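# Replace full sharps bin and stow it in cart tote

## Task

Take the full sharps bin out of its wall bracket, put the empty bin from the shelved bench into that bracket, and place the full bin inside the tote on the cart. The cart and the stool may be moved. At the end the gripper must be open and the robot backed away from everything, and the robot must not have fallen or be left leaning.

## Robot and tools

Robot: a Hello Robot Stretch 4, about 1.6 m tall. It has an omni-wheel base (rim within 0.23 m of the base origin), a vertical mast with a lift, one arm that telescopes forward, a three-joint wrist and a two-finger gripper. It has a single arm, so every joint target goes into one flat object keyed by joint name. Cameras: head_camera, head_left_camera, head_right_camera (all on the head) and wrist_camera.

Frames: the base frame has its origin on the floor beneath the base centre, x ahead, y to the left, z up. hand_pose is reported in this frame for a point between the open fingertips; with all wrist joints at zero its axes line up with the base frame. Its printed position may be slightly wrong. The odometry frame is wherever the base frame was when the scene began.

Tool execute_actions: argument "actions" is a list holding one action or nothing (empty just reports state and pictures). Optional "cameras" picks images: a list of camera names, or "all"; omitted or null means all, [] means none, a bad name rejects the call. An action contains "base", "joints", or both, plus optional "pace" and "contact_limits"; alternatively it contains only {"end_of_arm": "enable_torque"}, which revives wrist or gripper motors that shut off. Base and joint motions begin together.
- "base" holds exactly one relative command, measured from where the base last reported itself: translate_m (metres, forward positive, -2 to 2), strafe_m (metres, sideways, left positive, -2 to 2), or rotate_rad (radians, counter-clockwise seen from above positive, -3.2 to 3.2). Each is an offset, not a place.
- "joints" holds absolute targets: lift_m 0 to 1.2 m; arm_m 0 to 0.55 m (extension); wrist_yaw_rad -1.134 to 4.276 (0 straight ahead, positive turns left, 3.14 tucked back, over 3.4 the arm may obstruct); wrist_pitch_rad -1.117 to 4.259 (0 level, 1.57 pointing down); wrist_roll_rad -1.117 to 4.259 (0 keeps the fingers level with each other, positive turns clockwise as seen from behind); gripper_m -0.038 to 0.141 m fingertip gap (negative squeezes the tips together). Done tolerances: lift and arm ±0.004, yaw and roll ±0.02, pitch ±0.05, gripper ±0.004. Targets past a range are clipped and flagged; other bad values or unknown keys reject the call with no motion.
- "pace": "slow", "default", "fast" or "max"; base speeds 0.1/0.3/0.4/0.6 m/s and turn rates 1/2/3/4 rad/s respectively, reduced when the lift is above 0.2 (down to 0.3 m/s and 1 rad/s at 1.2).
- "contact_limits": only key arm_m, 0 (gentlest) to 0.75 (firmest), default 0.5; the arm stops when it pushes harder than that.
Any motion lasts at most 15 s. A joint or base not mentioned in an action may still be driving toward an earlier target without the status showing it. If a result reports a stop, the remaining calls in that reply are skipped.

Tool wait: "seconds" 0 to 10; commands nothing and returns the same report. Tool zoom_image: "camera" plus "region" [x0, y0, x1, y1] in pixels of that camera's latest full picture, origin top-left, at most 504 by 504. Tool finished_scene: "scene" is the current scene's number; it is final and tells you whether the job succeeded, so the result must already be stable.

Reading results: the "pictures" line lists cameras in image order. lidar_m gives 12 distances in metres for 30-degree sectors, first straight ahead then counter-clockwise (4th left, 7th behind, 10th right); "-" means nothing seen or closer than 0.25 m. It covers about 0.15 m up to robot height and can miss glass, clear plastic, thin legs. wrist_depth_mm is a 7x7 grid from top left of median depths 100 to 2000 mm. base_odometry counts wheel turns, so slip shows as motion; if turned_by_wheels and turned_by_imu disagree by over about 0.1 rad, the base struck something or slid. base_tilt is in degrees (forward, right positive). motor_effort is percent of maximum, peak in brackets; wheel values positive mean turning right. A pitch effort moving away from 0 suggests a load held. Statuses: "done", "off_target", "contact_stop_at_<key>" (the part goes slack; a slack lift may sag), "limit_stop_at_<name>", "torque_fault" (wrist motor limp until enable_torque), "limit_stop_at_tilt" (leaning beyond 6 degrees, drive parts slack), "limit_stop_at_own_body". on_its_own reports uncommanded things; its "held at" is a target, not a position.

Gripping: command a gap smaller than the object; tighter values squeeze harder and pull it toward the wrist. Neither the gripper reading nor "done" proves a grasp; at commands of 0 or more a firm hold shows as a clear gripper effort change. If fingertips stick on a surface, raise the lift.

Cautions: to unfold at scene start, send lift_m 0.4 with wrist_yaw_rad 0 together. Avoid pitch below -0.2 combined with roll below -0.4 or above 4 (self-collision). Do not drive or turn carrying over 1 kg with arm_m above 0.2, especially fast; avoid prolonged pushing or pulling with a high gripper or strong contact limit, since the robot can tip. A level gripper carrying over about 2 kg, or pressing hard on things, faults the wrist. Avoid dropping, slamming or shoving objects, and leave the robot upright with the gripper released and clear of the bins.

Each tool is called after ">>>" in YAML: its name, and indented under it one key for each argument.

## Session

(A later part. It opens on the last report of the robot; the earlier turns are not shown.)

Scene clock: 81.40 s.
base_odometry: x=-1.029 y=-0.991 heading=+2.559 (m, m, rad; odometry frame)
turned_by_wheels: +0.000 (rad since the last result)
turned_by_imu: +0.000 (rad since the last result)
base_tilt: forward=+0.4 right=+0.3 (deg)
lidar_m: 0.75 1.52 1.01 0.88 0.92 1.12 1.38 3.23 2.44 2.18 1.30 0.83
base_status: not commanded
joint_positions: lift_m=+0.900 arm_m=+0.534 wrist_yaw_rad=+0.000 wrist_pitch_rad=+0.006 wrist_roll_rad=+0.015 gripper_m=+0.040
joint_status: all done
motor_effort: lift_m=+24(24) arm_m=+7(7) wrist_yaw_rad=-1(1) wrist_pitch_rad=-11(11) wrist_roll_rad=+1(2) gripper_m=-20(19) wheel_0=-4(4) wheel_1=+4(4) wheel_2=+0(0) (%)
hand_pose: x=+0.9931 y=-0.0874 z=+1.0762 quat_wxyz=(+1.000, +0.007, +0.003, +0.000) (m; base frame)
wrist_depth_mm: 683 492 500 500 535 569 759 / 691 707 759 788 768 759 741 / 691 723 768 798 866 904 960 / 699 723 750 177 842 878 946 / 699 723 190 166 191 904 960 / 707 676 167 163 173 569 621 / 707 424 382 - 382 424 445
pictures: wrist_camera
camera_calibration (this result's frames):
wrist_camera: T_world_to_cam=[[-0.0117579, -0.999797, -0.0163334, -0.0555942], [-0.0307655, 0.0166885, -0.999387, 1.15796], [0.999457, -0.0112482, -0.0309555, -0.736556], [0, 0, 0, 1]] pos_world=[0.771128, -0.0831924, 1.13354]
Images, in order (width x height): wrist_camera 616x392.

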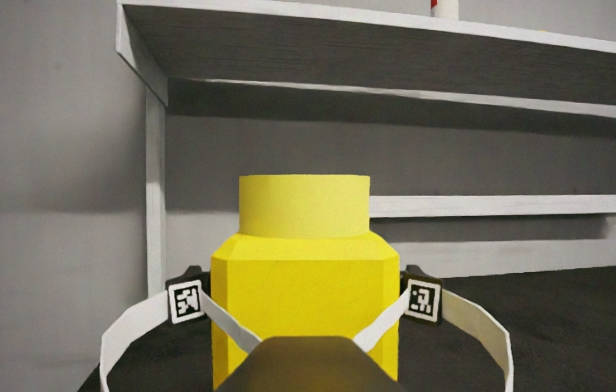

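>>> execute_actions:
  actions:
    - {"joints":{"arm_m":0.05},"pace":"fast"}
  cameras: []

>>> execute_actions:
  actions:
    - {"base":{"rotate_rad":-2.25},"joints":{"lift_m":0.57}}
  cameras: []

>>> execute_actions:
  actions:
    - {"base":{"translate_m":2},"pace":"fast"}
  cameras: []

>>> execute_actions:
  actions:
    - {"base":{"rotate_rad":-0.7}}
  cameras: ["wrist_camera"]

>>> execute_actions:
  actions:
    - {"base":{"translate_m":0.85},"joints":{"arm_m":0.1},"pace":"fast"}
  cameras: ["head_camera","wrist_camera"]

Scene clock: 90.67 s.
base_odometry: x=-1.029 y=-0.991 heading=+2.559 (m, m, rad; odometry frame)
turned_by_wheels: +0.000 (rad since the last result)
turned_by_imu: +0.000 (rad since the last result)
base_tilt: forward=+0.3 right=+0.3 (deg)
lidar_m: 0.45 1.53 1.02 0.88 0.91 1.13 1.38 3.23 2.45 2.18 1.31 0.84
base_status: not commanded
joint_positions: lift_m=+0.900 arm_m=+0.051 wrist_yaw_rad=+0.000 wrist_pitch_rad=+0.006 wrist_roll_rad=+0.015 gripper_m=+0.040
joint_status: all done
motor_effort: lift_m=+24(24) arm_m=-7(8) wrist_yaw_rad=+0(2) wrist_pitch_rad=-11(12) wrist_roll_rad=+0(0) gripper_m=-18(19) wheel_0=-4(3) wheel_1=+4(4) wheel_2=+0(0) (%)
hand_pose: x=+0.5107 y=-0.0875 z=+1.0762 quat_wxyz=(+1.000, +0.007, +0.003, +0.000) (m; base frame)
wrist_depth_mm: 1078 1160 1205 1255 1336 1430 1499 / 1098 1160 1205 1255 1336 1430 1499 / 1098 1138 1205 1255 1336 1430 1464 / 1098 1160 1205 177 1336 1430 1499 / 1118 1160 191 166 191 1182 1182 / 1098 1138 167 163 172 574 627 / 1118 1182 466 - 530 591 1397
pictures: none
No camera images: the call's "cameras" was empty. Leave "cameras" out to get every camera's image.

Scene clock: 93.13 s.
base_odometry: x=-1.029 y=-0.991 heading=+0.310 (m, m, rad; odometry frame)
turned_by_wheels: -2.249 (rad since the last result)
turned_by_imu: -2.207 (rad since the last result)
base_tilt: forward=+0.4 right=+0.3 (deg)
lidar_m: 0.45 2.19 1.70 0.88 0.74 0.83 1.11 0.90 0.91 1.02 1.36 3.20
base_status: done
joint_positions: lift_m=+0.570 arm_m=+0.051 wrist_yaw_rad=+0.000 wrist_pitch_rad=+0.006 wrist_roll_rad=+0.015 gripper_m=+0.040
joint_status: all done
motor_effort: lift_m=+18(24) arm_m=-8(7) wrist_yaw_rad=+0(3) wrist_pitch_rad=-11(12) wrist_roll_rad=+0(0) gripper_m=-20(20) wheel_0=+6(11) wheel_1=+4(11) wheel_2=+2(9) (%)
hand_pose: x=+0.5107 y=-0.0875 z=+0.7466 quat_wxyz=(+1.000, +0.007, +0.003, +0.000) (m; base frame)
wrist_depth_mm: 1983 - - - - - - / - - - - - - - / - - - - - - - / 1708 - - 177 - - - / 1708 - 190 167 191 - - / 1708 1921 167 163 173 - - / 1618 1576 1397 - 1397 1576 1618
pictures: none
No camera images: the call's "cameras" was empty. Leave "cameras" out to get every camera's image.

Scene clock: 99.40 s.
base_odometry: x=+0.875 y=-0.379 heading=+0.311 (m, m, rad; odometry frame)
turned_by_wheels: +0.001 (rad since the last result)
turned_by_imu: -0.003 (rad since the last result)
base_tilt: forward=+0.4 right=+0.3 (deg)
lidar_m: 0.43 1.54 0.93 1.01 1.62 2.25 2.62 1.77 1.76 2.06 1.59 1.58
base_status: done
joint_positions: lift_m=+0.570 arm_m=+0.051 wrist_yaw_rad=+0.000 wrist_pitch_rad=+0.006 wrist_roll_rad=+0.015 gripper_m=+0.040
joint_status: not commanded
motor_effort: lift_m=+19(19) arm_m=-8(8) wrist_yaw_rad=-1(0) wrist_pitch_rad=-10(11) wrist_roll_rad=+1(0) gripper_m=-20(20) wheel_0=+4(13) wheel_1=+2(11) wheel_2=+2(13) (%)
hand_pose: x=+0.5107 y=-0.0874 z=+0.7466 quat_wxyz=(+1.000, +0.007, +0.003, +0.000) (m; base frame)
wrist_depth_mm: 1182 1366 1756 1756 1499 1255 1138 / 1182 1397 1708 1756 1499 1281 1138 / 1182 1430 1708 1756 1499 1308 1138 / 1182 1397 1618 177 1464 1281 1118 / 1182 1397 190 166 191 1281 1160 / 1182 1308 167 163 173 1229 1138 / 1182 1397 1397 - 1397 1281 1138
pictures: none
No camera images: the call's "cameras" was empty. Leave "cameras" out to get every camera's image.

Scene clock: 100.87 s.
base_odometry: x=+0.875 y=-0.379 heading=-0.388 (m, m, rad; odometry frame)
turned_by_wheels: -0.699 (rad since the last result)
turned_by_imu: -0.686 (rad since the last result)
base_tilt: forward=+0.4 right=+0.3 (deg)
lidar_m: 0.47 1.73 1.59 0.93 0.95 1.30 2.28 2.43 2.28 1.75 2.28 1.73
base_status: done
joint_positions: lift_m=+0.570 arm_m=+0.051 wrist_yaw_rad=+0.000 wrist_pitch_rad=+0.006 wrist_roll_rad=+0.015 gripper_m=+0.040
joint_status: not commanded
motor_effort: lift_m=+19(19) arm_m=-7(7) wrist_yaw_rad=+0(1) wrist_pitch_rad=-11(11) wrist_roll_rad=+0(0) gripper_m=-20(18) wheel_0=+6(11) wheel_1=+5(10) wheel_2=+1(8) (%)
hand_pose: x=+0.5107 y=-0.0875 z=+0.7466 quat_wxyz=(+1.000, +0.007, +0.003, +0.000) (m; base frame)
wrist_depth_mm: 1336 1366 1397 1397 1397 1397 1397 / 1336 1366 1366 1397 1397 1397 1430 / 1366 1336 1366 1397 1397 1397 1430 / 1397 1336 1397 177 1366 1430 1430 / 1366 1366 191 166 190 1397 1430 / 1366 1397 167 164 173 1430 1464 / 1366 1366 1397 - 1397 1430 1397
pictures: wrist_camera
camera_calibration (this result's frames):
wrist_camera: T_world_to_cam=[[-0.0120247, -0.999794, -0.0163259, -0.0665951], [-0.0308261, 0.0166899, -0.999385, 0.813733], [0.999452, -0.0115141, -0.0310204, -0.264651], [0, 0, 0, 1]] pos_world=[0.288789, -0.0832098, 0.803937]
Images, in order (width x height): wrist_camera 616x392.

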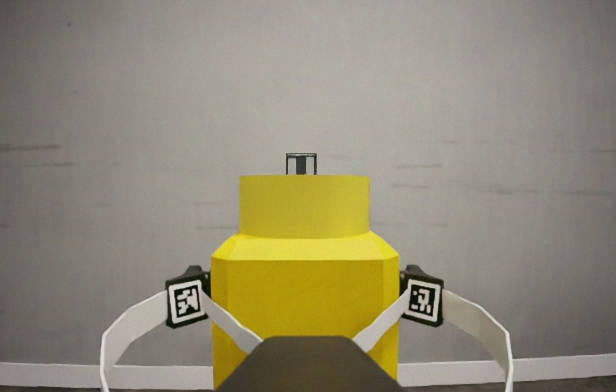

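Scene clock: 104.27 s.
base_odometry: x=+1.662 y=-0.701 heading=-0.388 (m, m, rad; odometry frame)
turned_by_wheels: +0.001 (rad since the last result)
turned_by_imu: -0.001 (rad since the last result)
base_tilt: forward=+0.3 right=+0.3 (deg)
lidar_m: 0.49 0.85 1.19 1.51 1.48 1.42 3.92 3.15 1.87 2.18 1.21 0.84
base_status: done
joint_positions: lift_m=+0.570 arm_m=+0.099 wrist_yaw_rad=+0.000 wrist_pitch_rad=+0.006 wrist_roll_rad=+0.015 gripper_m=+0.040
joint_status: all done
motor_effort: lift_m=+19(19) arm_m=+7(5) wrist_yaw_rad=-1(1) wrist_pitch_rad=-10(11) wrist_roll_rad=+0(1) gripper_m=-19(20) wheel_0=+4(11) wheel_1=+2(9) wheel_2=+1(13) (%)
hand_pose: x=+0.5581 y=-0.0874 z=+0.7466 quat_wxyz=(+1.000, +0.007, +0.003, +0.000) (m; base frame)
wrist_depth_mm: 496 500 508 504 508 508 517 / 500 500 504 504 508 512 517 / 500 500 504 508 512 512 521 / 504 500 508 177 512 521 521 / 504 504 190 167 191 521 525 / 508 504 167 163 173 525 525 / 504 508 508 - 521 521 530
pictures: head_camera, wrist_camera
camera_calibration (this result's frames):
wrist_camera: T_world_to_cam=[[-0.0118226, -0.999797, -0.0163261, -0.0660803], [-0.0308105, 0.0166837, -0.999386, 0.815181], [0.999455, -0.0113124, -0.0310014, -0.311976], [0, 0, 0, 1]] pos_world=[0.336141, -0.0831963, 0.80393]
Images, in order (width x height): head_camera 420x560, wrist_camera 616x392.

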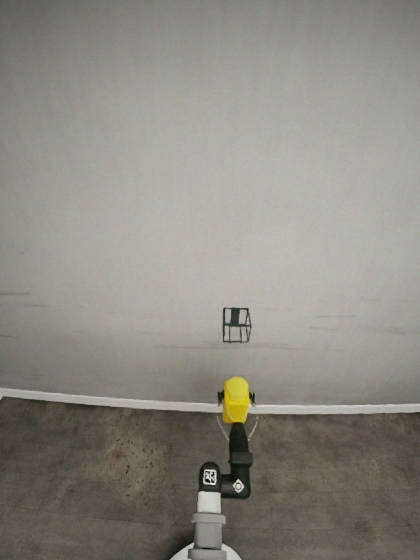

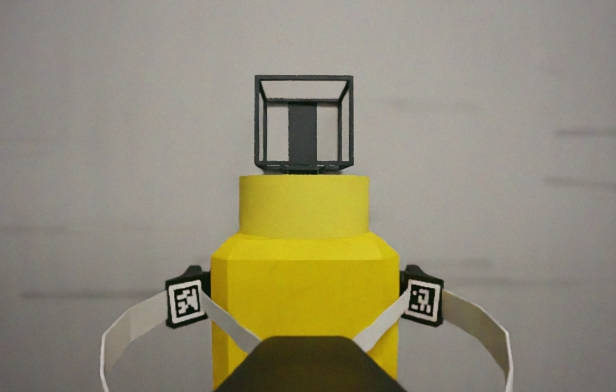

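>>> execute_actions:
  actions:
    - {"base":{"strafe_m":-0.003},"joints":{"lift_m":0.9,"arm_m":0.2},"pace":"fast"}
  cameras: []

>>> execute_actions:
  actions:
    - {"joints":{"arm_m":0.343}}
  cameras: ["head_right_camera"]

>>> zoom_image:
  camera: "head_right_camera"
  region: [165,260,255,350]

Scene clock: 109.90 s.
base_odometry: x=+1.661 y=-0.704 heading=-0.388 (m, m, rad; odometry frame)
turned_by_wheels: +0.000 (rad since the last result)
turned_by_imu: +0.000 (rad since the last result)
base_tilt: forward=+0.4 right=+0.3 (deg)
lidar_m: 0.61 0.88 1.15 1.50 1.49 1.39 3.93 3.15 1.89 2.19 1.20 0.86
base_status: done
joint_positions: lift_m=+0.900 arm_m=+0.199 wrist_yaw_rad=+0.000 wrist_pitch_rad=+0.006 wrist_roll_rad=+0.015 gripper_m=+0.040
joint_status: all done
motor_effort: lift_m=+23(26) arm_m=+8(10) wrist_yaw_rad=-1(2) wrist_pitch_rad=-10(11) wrist_roll_rad=+1(2) gripper_m=-19(18) wheel_0=-1(11) wheel_1=+1(8) wheel_2=+0(1) (%)
hand_pose: x=+0.6580 y=-0.0874 z=+1.0763 quat_wxyz=(+1.000, +0.007, +0.003, +0.000) (m; base frame)
wrist_depth_mm: 399 399 404 410 410 413 415 / 399 402 404 410 413 415 415 / 402 404 407 410 413 415 418 / 404 407 407 177 415 418 421 / 404 407 191 166 191 418 424 / 404 407 167 163 173 421 421 / 407 410 410 - 418 421 427
pictures: none
No camera images: the call's "cameras" was empty. Leave "cameras" out to get every camera's image.

Scene clock: 111.37 s.
base_odometry: x=+1.661 y=-0.704 heading=-0.388 (m, m, rad; odometry frame)
turned_by_wheels: +0.000 (rad since the last result)
turned_by_imu: +0.000 (rad since the last result)
base_tilt: forward=+0.4 right=+0.3 (deg)
lidar_m: 0.73 0.85 1.18 1.51 1.48 1.39 3.92 3.13 1.89 2.18 1.17 0.85
base_status: not commanded
joint_positions: lift_m=+0.900 arm_m=+0.342 wrist_yaw_rad=+0.000 wrist_pitch_rad=+0.006 wrist_roll_rad=+0.015 gripper_m=+0.040
joint_status: all done
motor_effort: lift_m=+23(23) arm_m=+8(10) wrist_yaw_rad=-1(0) wrist_pitch_rad=-11(10) wrist_roll_rad=+1(1) gripper_m=-21(20) wheel_0=-1(0) wheel_1=+1(1) wheel_2=+0(0) (%)
hand_pose: x=+0.8011 y=-0.0874 z=+1.0763 quat_wxyz=(+1.000, +0.007, +0.003, +0.000) (m; base frame)
wrist_depth_mm: 262 262 265 266 268 270 271 / 262 263 265 267 268 271 273 / 263 264 267 268 271 272 273 / 264 265 266 177 271 273 274 / 265 267 190 167 191 274 277 / 266 266 167 163 173 274 277 / 266 268 270 - 274 276 278
pictures: head_right_camera
Images, in order (width x height): head_right_camera 420x672.

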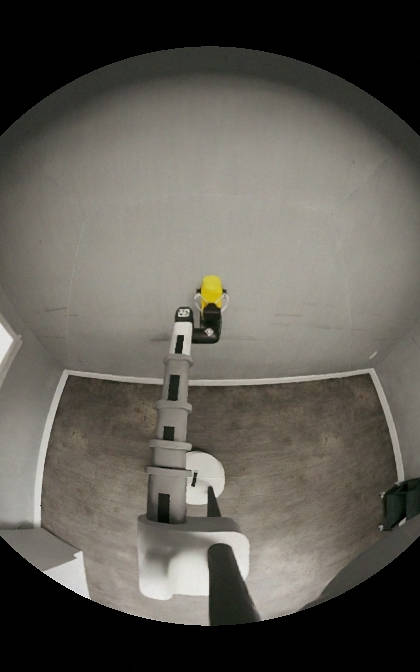

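Region (165, 260, 255, 350) of head_right_camera's 420x672 image, scaled by 5.600, with more detail than that image has.

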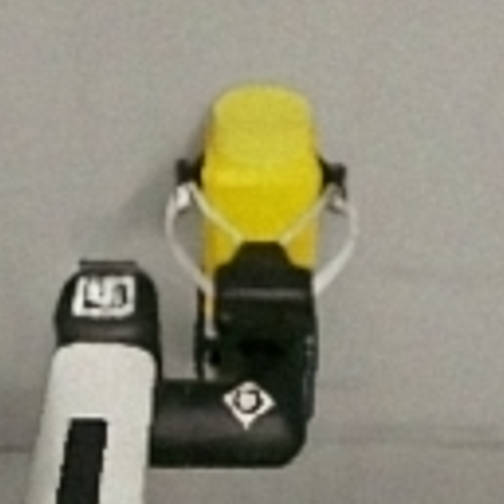

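>>> execute_actions:
  actions:
    - {"joints":{"lift_m":0.858,"arm_m":0.345},"pace":"slow"}
  cameras: ["wrist_camera"]

Scene clock: 113.83 s.
base_odometry: x=+1.661 y=-0.704 heading=-0.388 (m, m, rad; odometry frame)
turned_by_wheels: +0.000 (rad since the last result)
turned_by_imu: +0.000 (rad since the last result)
base_tilt: forward=+0.3 right=+0.4 (deg)
lidar_m: 0.72 0.86 1.19 1.52 1.47 1.39 3.91 3.14 1.87 2.18 1.19 0.88
base_status: not commanded
joint_positions: lift_m=+0.858 arm_m=+0.344 wrist_yaw_rad=+0.000 wrist_pitch_rad=+0.006 wrist_roll_rad=+0.015 gripper_m=+0.040
joint_status: all done
motor_effort: lift_m=+19(24) arm_m=+7(9) wrist_yaw_rad=-1(1) wrist_pitch_rad=-11(10) wrist_roll_rad=+1(2) gripper_m=-18(16) wheel_0=-1(1) wheel_1=+1(1) wheel_2=+0(0) (%)
hand_pose: x=+0.8030 y=-0.0874 z=+1.0347 quat_wxyz=(+1.000, +0.007, +0.003, +0.000) (m; base frame)
wrist_depth_mm: 258 260 263 264 266 268 270 / 259 262 263 265 266 268 271 / 260 263 264 266 268 270 272 / 262 263 266 177 270 271 273 / 264 264 190 167 191 272 274 / 264 265 167 164 173 273 274 / 265 265 267 - 273 274 276
pictures: wrist_camera
camera_calibration (this result's frames):
wrist_camera: T_world_to_cam=[[-0.0117295, -0.999798, -0.0163266, -0.058529], [-0.0307716, 0.0166809, -0.999387, 1.11059], [0.999458, -0.0112199, -0.030961, -0.5479], [0, 0, 0, 1]] pos_world=[0.581091, -0.0831902, 1.09199]
Images, in order (width x height): wrist_camera 616x392.

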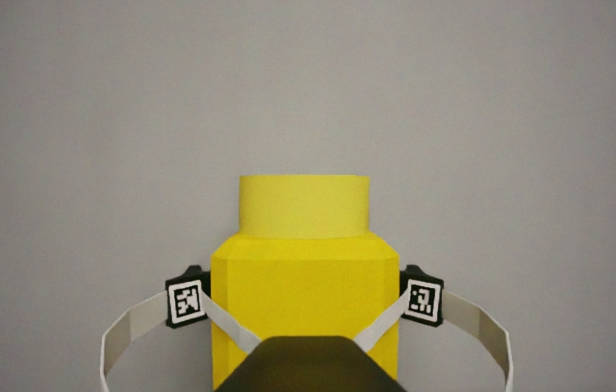

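>>> execute_actions:
  actions:
    - {"joints":{"lift_m":0.78},"pace":"slow"}
  cameras: ["wrist_camera"]

>>> execute_actions:
  actions:
    - {"joints":{"gripper_m":0.062,"arm_m":0.338}}
  cameras: []

>>> execute_actions:
  actions:
    - {"joints":{"gripper_m":0.14,"arm_m":0.329}}
  cameras: ["wrist_camera"]

>>> execute_actions:
  actions:
    - {"base":{"translate_m":-0.35},"joints":{"arm_m":0},"pace":"fast"}
  cameras: ["wrist_camera"]

>>> execute_actions:
  actions:
    - {"base":{"rotate_rad":-0.7},"pace":"fast"}
  cameras: ["head_right_camera"]

Scene clock: 119.13 s.
base_odometry: x=+1.661 y=-0.704 heading=-0.388 (m, m, rad; odometry frame)
turned_by_wheels: +0.000 (rad since the last result)
turned_by_imu: +0.000 (rad since the last result)
base_tilt: forward=+0.4 right=+0.3 (deg)
lidar_m: 0.72 0.86 1.19 1.50 1.50 1.40 3.92 3.14 1.88 2.18 1.19 0.86
base_status: not commanded
joint_positions: lift_m=+0.780 arm_m=+0.344 wrist_yaw_rad=+0.000 wrist_pitch_rad=+0.005 wrist_roll_rad=+0.015 gripper_m=+0.040
joint_status: all done
motor_effort: lift_m=+18(21) arm_m=+9(8) wrist_yaw_rad=-1(1) wrist_pitch_rad=-9(10) wrist_roll_rad=+1(1) gripper_m=-18(18) wheel_0=-1(1) wheel_1=+1(1) wheel_2=+0(0) (%)
hand_pose: x=+0.8030 y=-0.0874 z=+0.9569 quat_wxyz=(+1.000, +0.007, +0.003, +0.000) (m; base frame)
wrist_depth_mm: 259 260 263 264 266 267 270 / 259 260 263 265 267 270 272 / 260 262 265 265 268 270 272 / 263 263 265 177 270 271 272 / 263 264 191 167 190 272 273 / 263 264 167 164 173 273 274 / 264 266 168 - 174 273 276
pictures: wrist_camera
camera_calibration (this result's frames):
wrist_camera: T_world_to_cam=[[-0.0117342, -0.999798, -0.0163327, -0.0597936], [-0.0302637, 0.0166815, -0.999403, 1.03242], [0.999473, -0.0112329, -0.0304533, -0.550811], [0, 0, 0, 1]] pos_world=[0.581065, -0.0831911, 1.01406]
Images, in order (width x height): wrist_camera 616x392.

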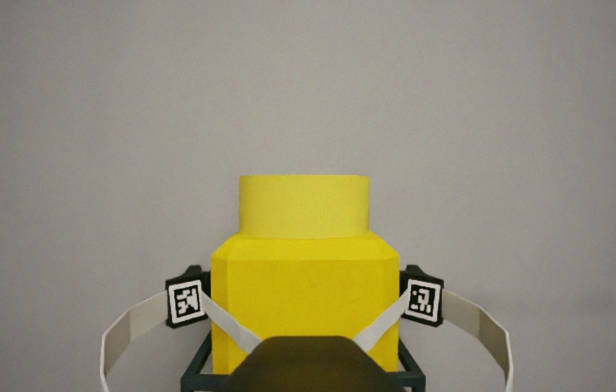

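Scene clock: 120.10 s.
base_odometry: x=+1.661 y=-0.704 heading=-0.388 (m, m, rad; odometry frame)
turned_by_wheels: +0.000 (rad since the last result)
turned_by_imu: +0.000 (rad since the last result)
base_tilt: forward=+0.3 right=+0.3 (deg)
lidar_m: 0.72 0.85 1.18 1.49 1.47 1.41 3.90 3.14 1.88 2.17 1.21 0.85
base_status: not commanded
joint_positions: lift_m=+0.780 arm_m=+0.339 wrist_yaw_rad=-0.002 wrist_pitch_rad=+0.003 wrist_roll_rad=+0.015 gripper_m=+0.062
joint_status: all done
motor_effort: lift_m=+18(19) arm_m=-6(12) wrist_yaw_rad=+4(4) wrist_pitch_rad=-3(10) wrist_roll_rad=+1(1) gripper_m=-10(19) wheel_0=-1(1) wheel_1=+1(1) wheel_2=+0(0) (%)
hand_pose: x=+0.7983 y=-0.0879 z=+0.9575 quat_wxyz=(+1.000, +0.007, +0.002, -0.001) (m; base frame)
wrist_depth_mm: 264 266 267 270 271 274 276 / 264 266 268 270 272 274 277 / 265 267 270 272 273 276 277 / 265 267 270 184 274 277 278 / 267 268 196 172 221 277 279 / 267 270 175 170 181 278 279 / 270 270 175 - 200 278 282
pictures: none
No camera images: the call's "cameras" was empty. Leave "cameras" out to get every camera's image.

Scene clock: 121.90 s.
base_odometry: x=+1.661 y=-0.704 heading=-0.388 (m, m, rad; odometry frame)
turned_by_wheels: +0.000 (rad since the last result)
turned_by_imu: +0.000 (rad since the last result)
base_tilt: forward=+0.4 right=+0.3 (deg)
lidar_m: 0.74 0.87 1.17 1.50 1.48 1.42 3.94 3.13 1.88 2.16 1.19 0.86
base_status: not commanded
joint_positions: lift_m=+0.780 arm_m=+0.330 wrist_yaw_rad=+0.000 wrist_pitch_rad=+0.004 wrist_roll_rad=+0.015 gripper_m=+0.140
joint_status: all done
motor_effort: lift_m=+18(18) arm_m=-8(11) wrist_yaw_rad=-1(4) wrist_pitch_rad=-6(9) wrist_roll_rad=+1(0) gripper_m=+2(13) wheel_0=-1(1) wheel_1=+1(1) wheel_2=+0(0) (%)
hand_pose: x=+0.7897 y=-0.0874 z=+0.9571 quat_wxyz=(+1.000, +0.007, +0.002, +0.000) (m; base frame)
wrist_depth_mm: 273 273 277 277 279 283 283 / 272 274 277 279 281 283 283 / 273 276 278 279 282 285 285 / 274 276 279 190 283 285 286 / 276 276 210 178 283 285 287 / 276 277 180 177 185 286 289 / 277 279 177 - 198 287 291
pictures: wrist_camera
camera_calibration (this result's frames):
wrist_camera: T_world_to_cam=[[-0.0119148, -0.999795, -0.0163446, -0.0598477], [-0.0292797, 0.0166876, -0.999432, 1.03154], [0.9995, -0.0114295, -0.0294726, -0.538499], [0, 0, 0, 1]] pos_world=[0.56772, -0.0832041, 1.01411]
Images, in order (width x height): wrist_camera 616x392.

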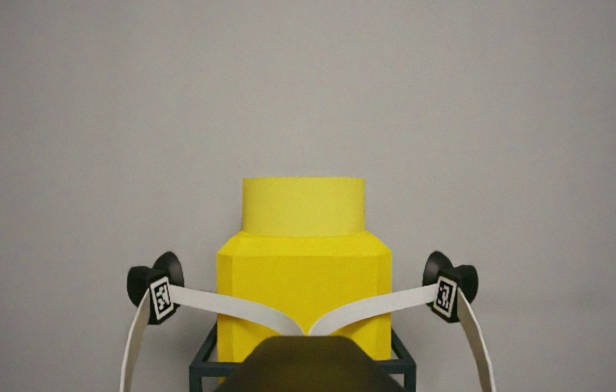

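Scene clock: 124.17 s.
base_odometry: x=+1.337 y=-0.571 heading=-0.389 (m, m, rad; odometry frame)
turned_by_wheels: -0.001 (rad since the last result)
turned_by_imu: +0.001 (rad since the last result)
base_tilt: forward=+0.3 right=+0.3 (deg)
lidar_m: 1.06 1.22 1.59 1.53 1.16 1.33 3.54 3.05 1.85 1.79 1.70 1.23
base_status: done
joint_positions: lift_m=+0.780 arm_m=+0.001 wrist_yaw_rad=+0.000 wrist_pitch_rad=+0.004 wrist_roll_rad=+0.015 gripper_m=+0.140
joint_status: all done
motor_effort: lift_m=+19(18) arm_m=-7(10) wrist_yaw_rad=+0(2) wrist_pitch_rad=-6(6) wrist_roll_rad=+1(0) gripper_m=+0(0) wheel_0=-5(10) wheel_1=-2(10) wheel_2=+0(13) (%)
hand_pose: x=+0.4607 y=-0.0875 z=+0.9572 quat_wxyz=(+1.000, +0.007, +0.002, +0.000) (m; base frame)
wrist_depth_mm: 931 931 946 946 946 960 960 / 931 931 931 960 946 946 976 / 931 931 931 960 960 960 976 / 931 931 960 946 946 976 976 / 931 946 946 960 960 976 976 / 946 946 960 946 976 976 976 / 946 946 960 - 976 976 991
pictures: wrist_camera
camera_calibration (this result's frames):
wrist_camera: T_world_to_cam=[[-0.0120606, -0.999794, -0.0163476, -0.0637399], [-0.0290354, 0.016692, -0.999439, 1.02186], [0.999506, -0.0115792, -0.0292307, -0.2099], [0, 0, 0, 1]] pos_world=[0.238698, -0.0832141, 1.0141]
Images, in order (width x height): wrist_camera 616x392.

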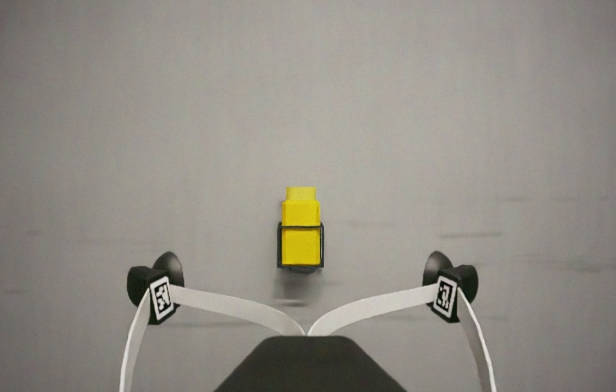

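Scene clock: 125.57 s.
base_odometry: x=+1.337 y=-0.571 heading=-1.088 (m, m, rad; odometry frame)
turned_by_wheels: -0.699 (rad since the last result)
turned_by_imu: -0.686 (rad since the last result)
base_tilt: forward=+0.3 right=+0.3 (deg)
lidar_m: 1.32 1.07 1.19 1.44 1.51 1.22 1.14 2.22 2.79 2.43 1.80 2.12
base_status: done
joint_positions: lift_m=+0.780 arm_m=+0.001 wrist_yaw_rad=+0.000 wrist_pitch_rad=+0.004 wrist_roll_rad=+0.015 gripper_m=+0.140
joint_status: not commanded
motor_effort: lift_m=+19(18) arm_m=-8(8) wrist_yaw_rad=-1(2) wrist_pitch_rad=-6(7) wrist_roll_rad=+0(1) gripper_m=+0(1) wheel_0=+5(10) wheel_1=+4(11) wheel_2=+1(9) (%)
hand_pose: x=+0.4607 y=-0.0874 z=+0.9572 quat_wxyz=(+1.000, +0.007, +0.002, +0.000) (m; base frame)
wrist_depth_mm: 854 976 1160 1430 1808 1863 1618 / 854 991 1138 1430 1808 1921 1661 / 854 991 1160 1397 1808 1863 1618 / 866 991 1160 1397 1808 1921 1618 / 854 960 1182 1464 1756 1863 1618 / 866 931 1118 1397 1661 1756 1618 / 866 976 1138 - 1863 1863 1618
pictures: head_right_camera
Images, in order (width x height): head_right_camera 420x672.

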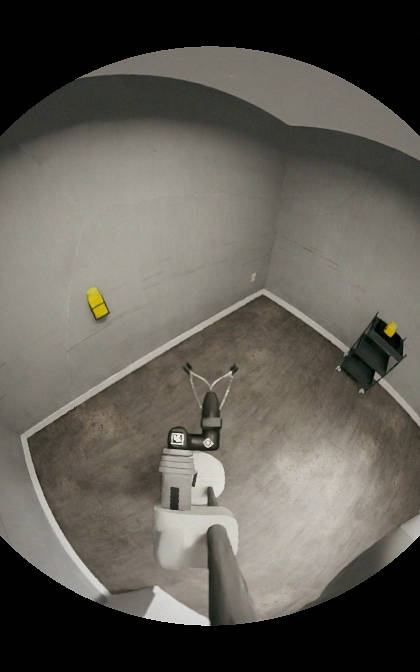

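>>> finished_scene:
  scene: 2

The scene is finished: the task was done.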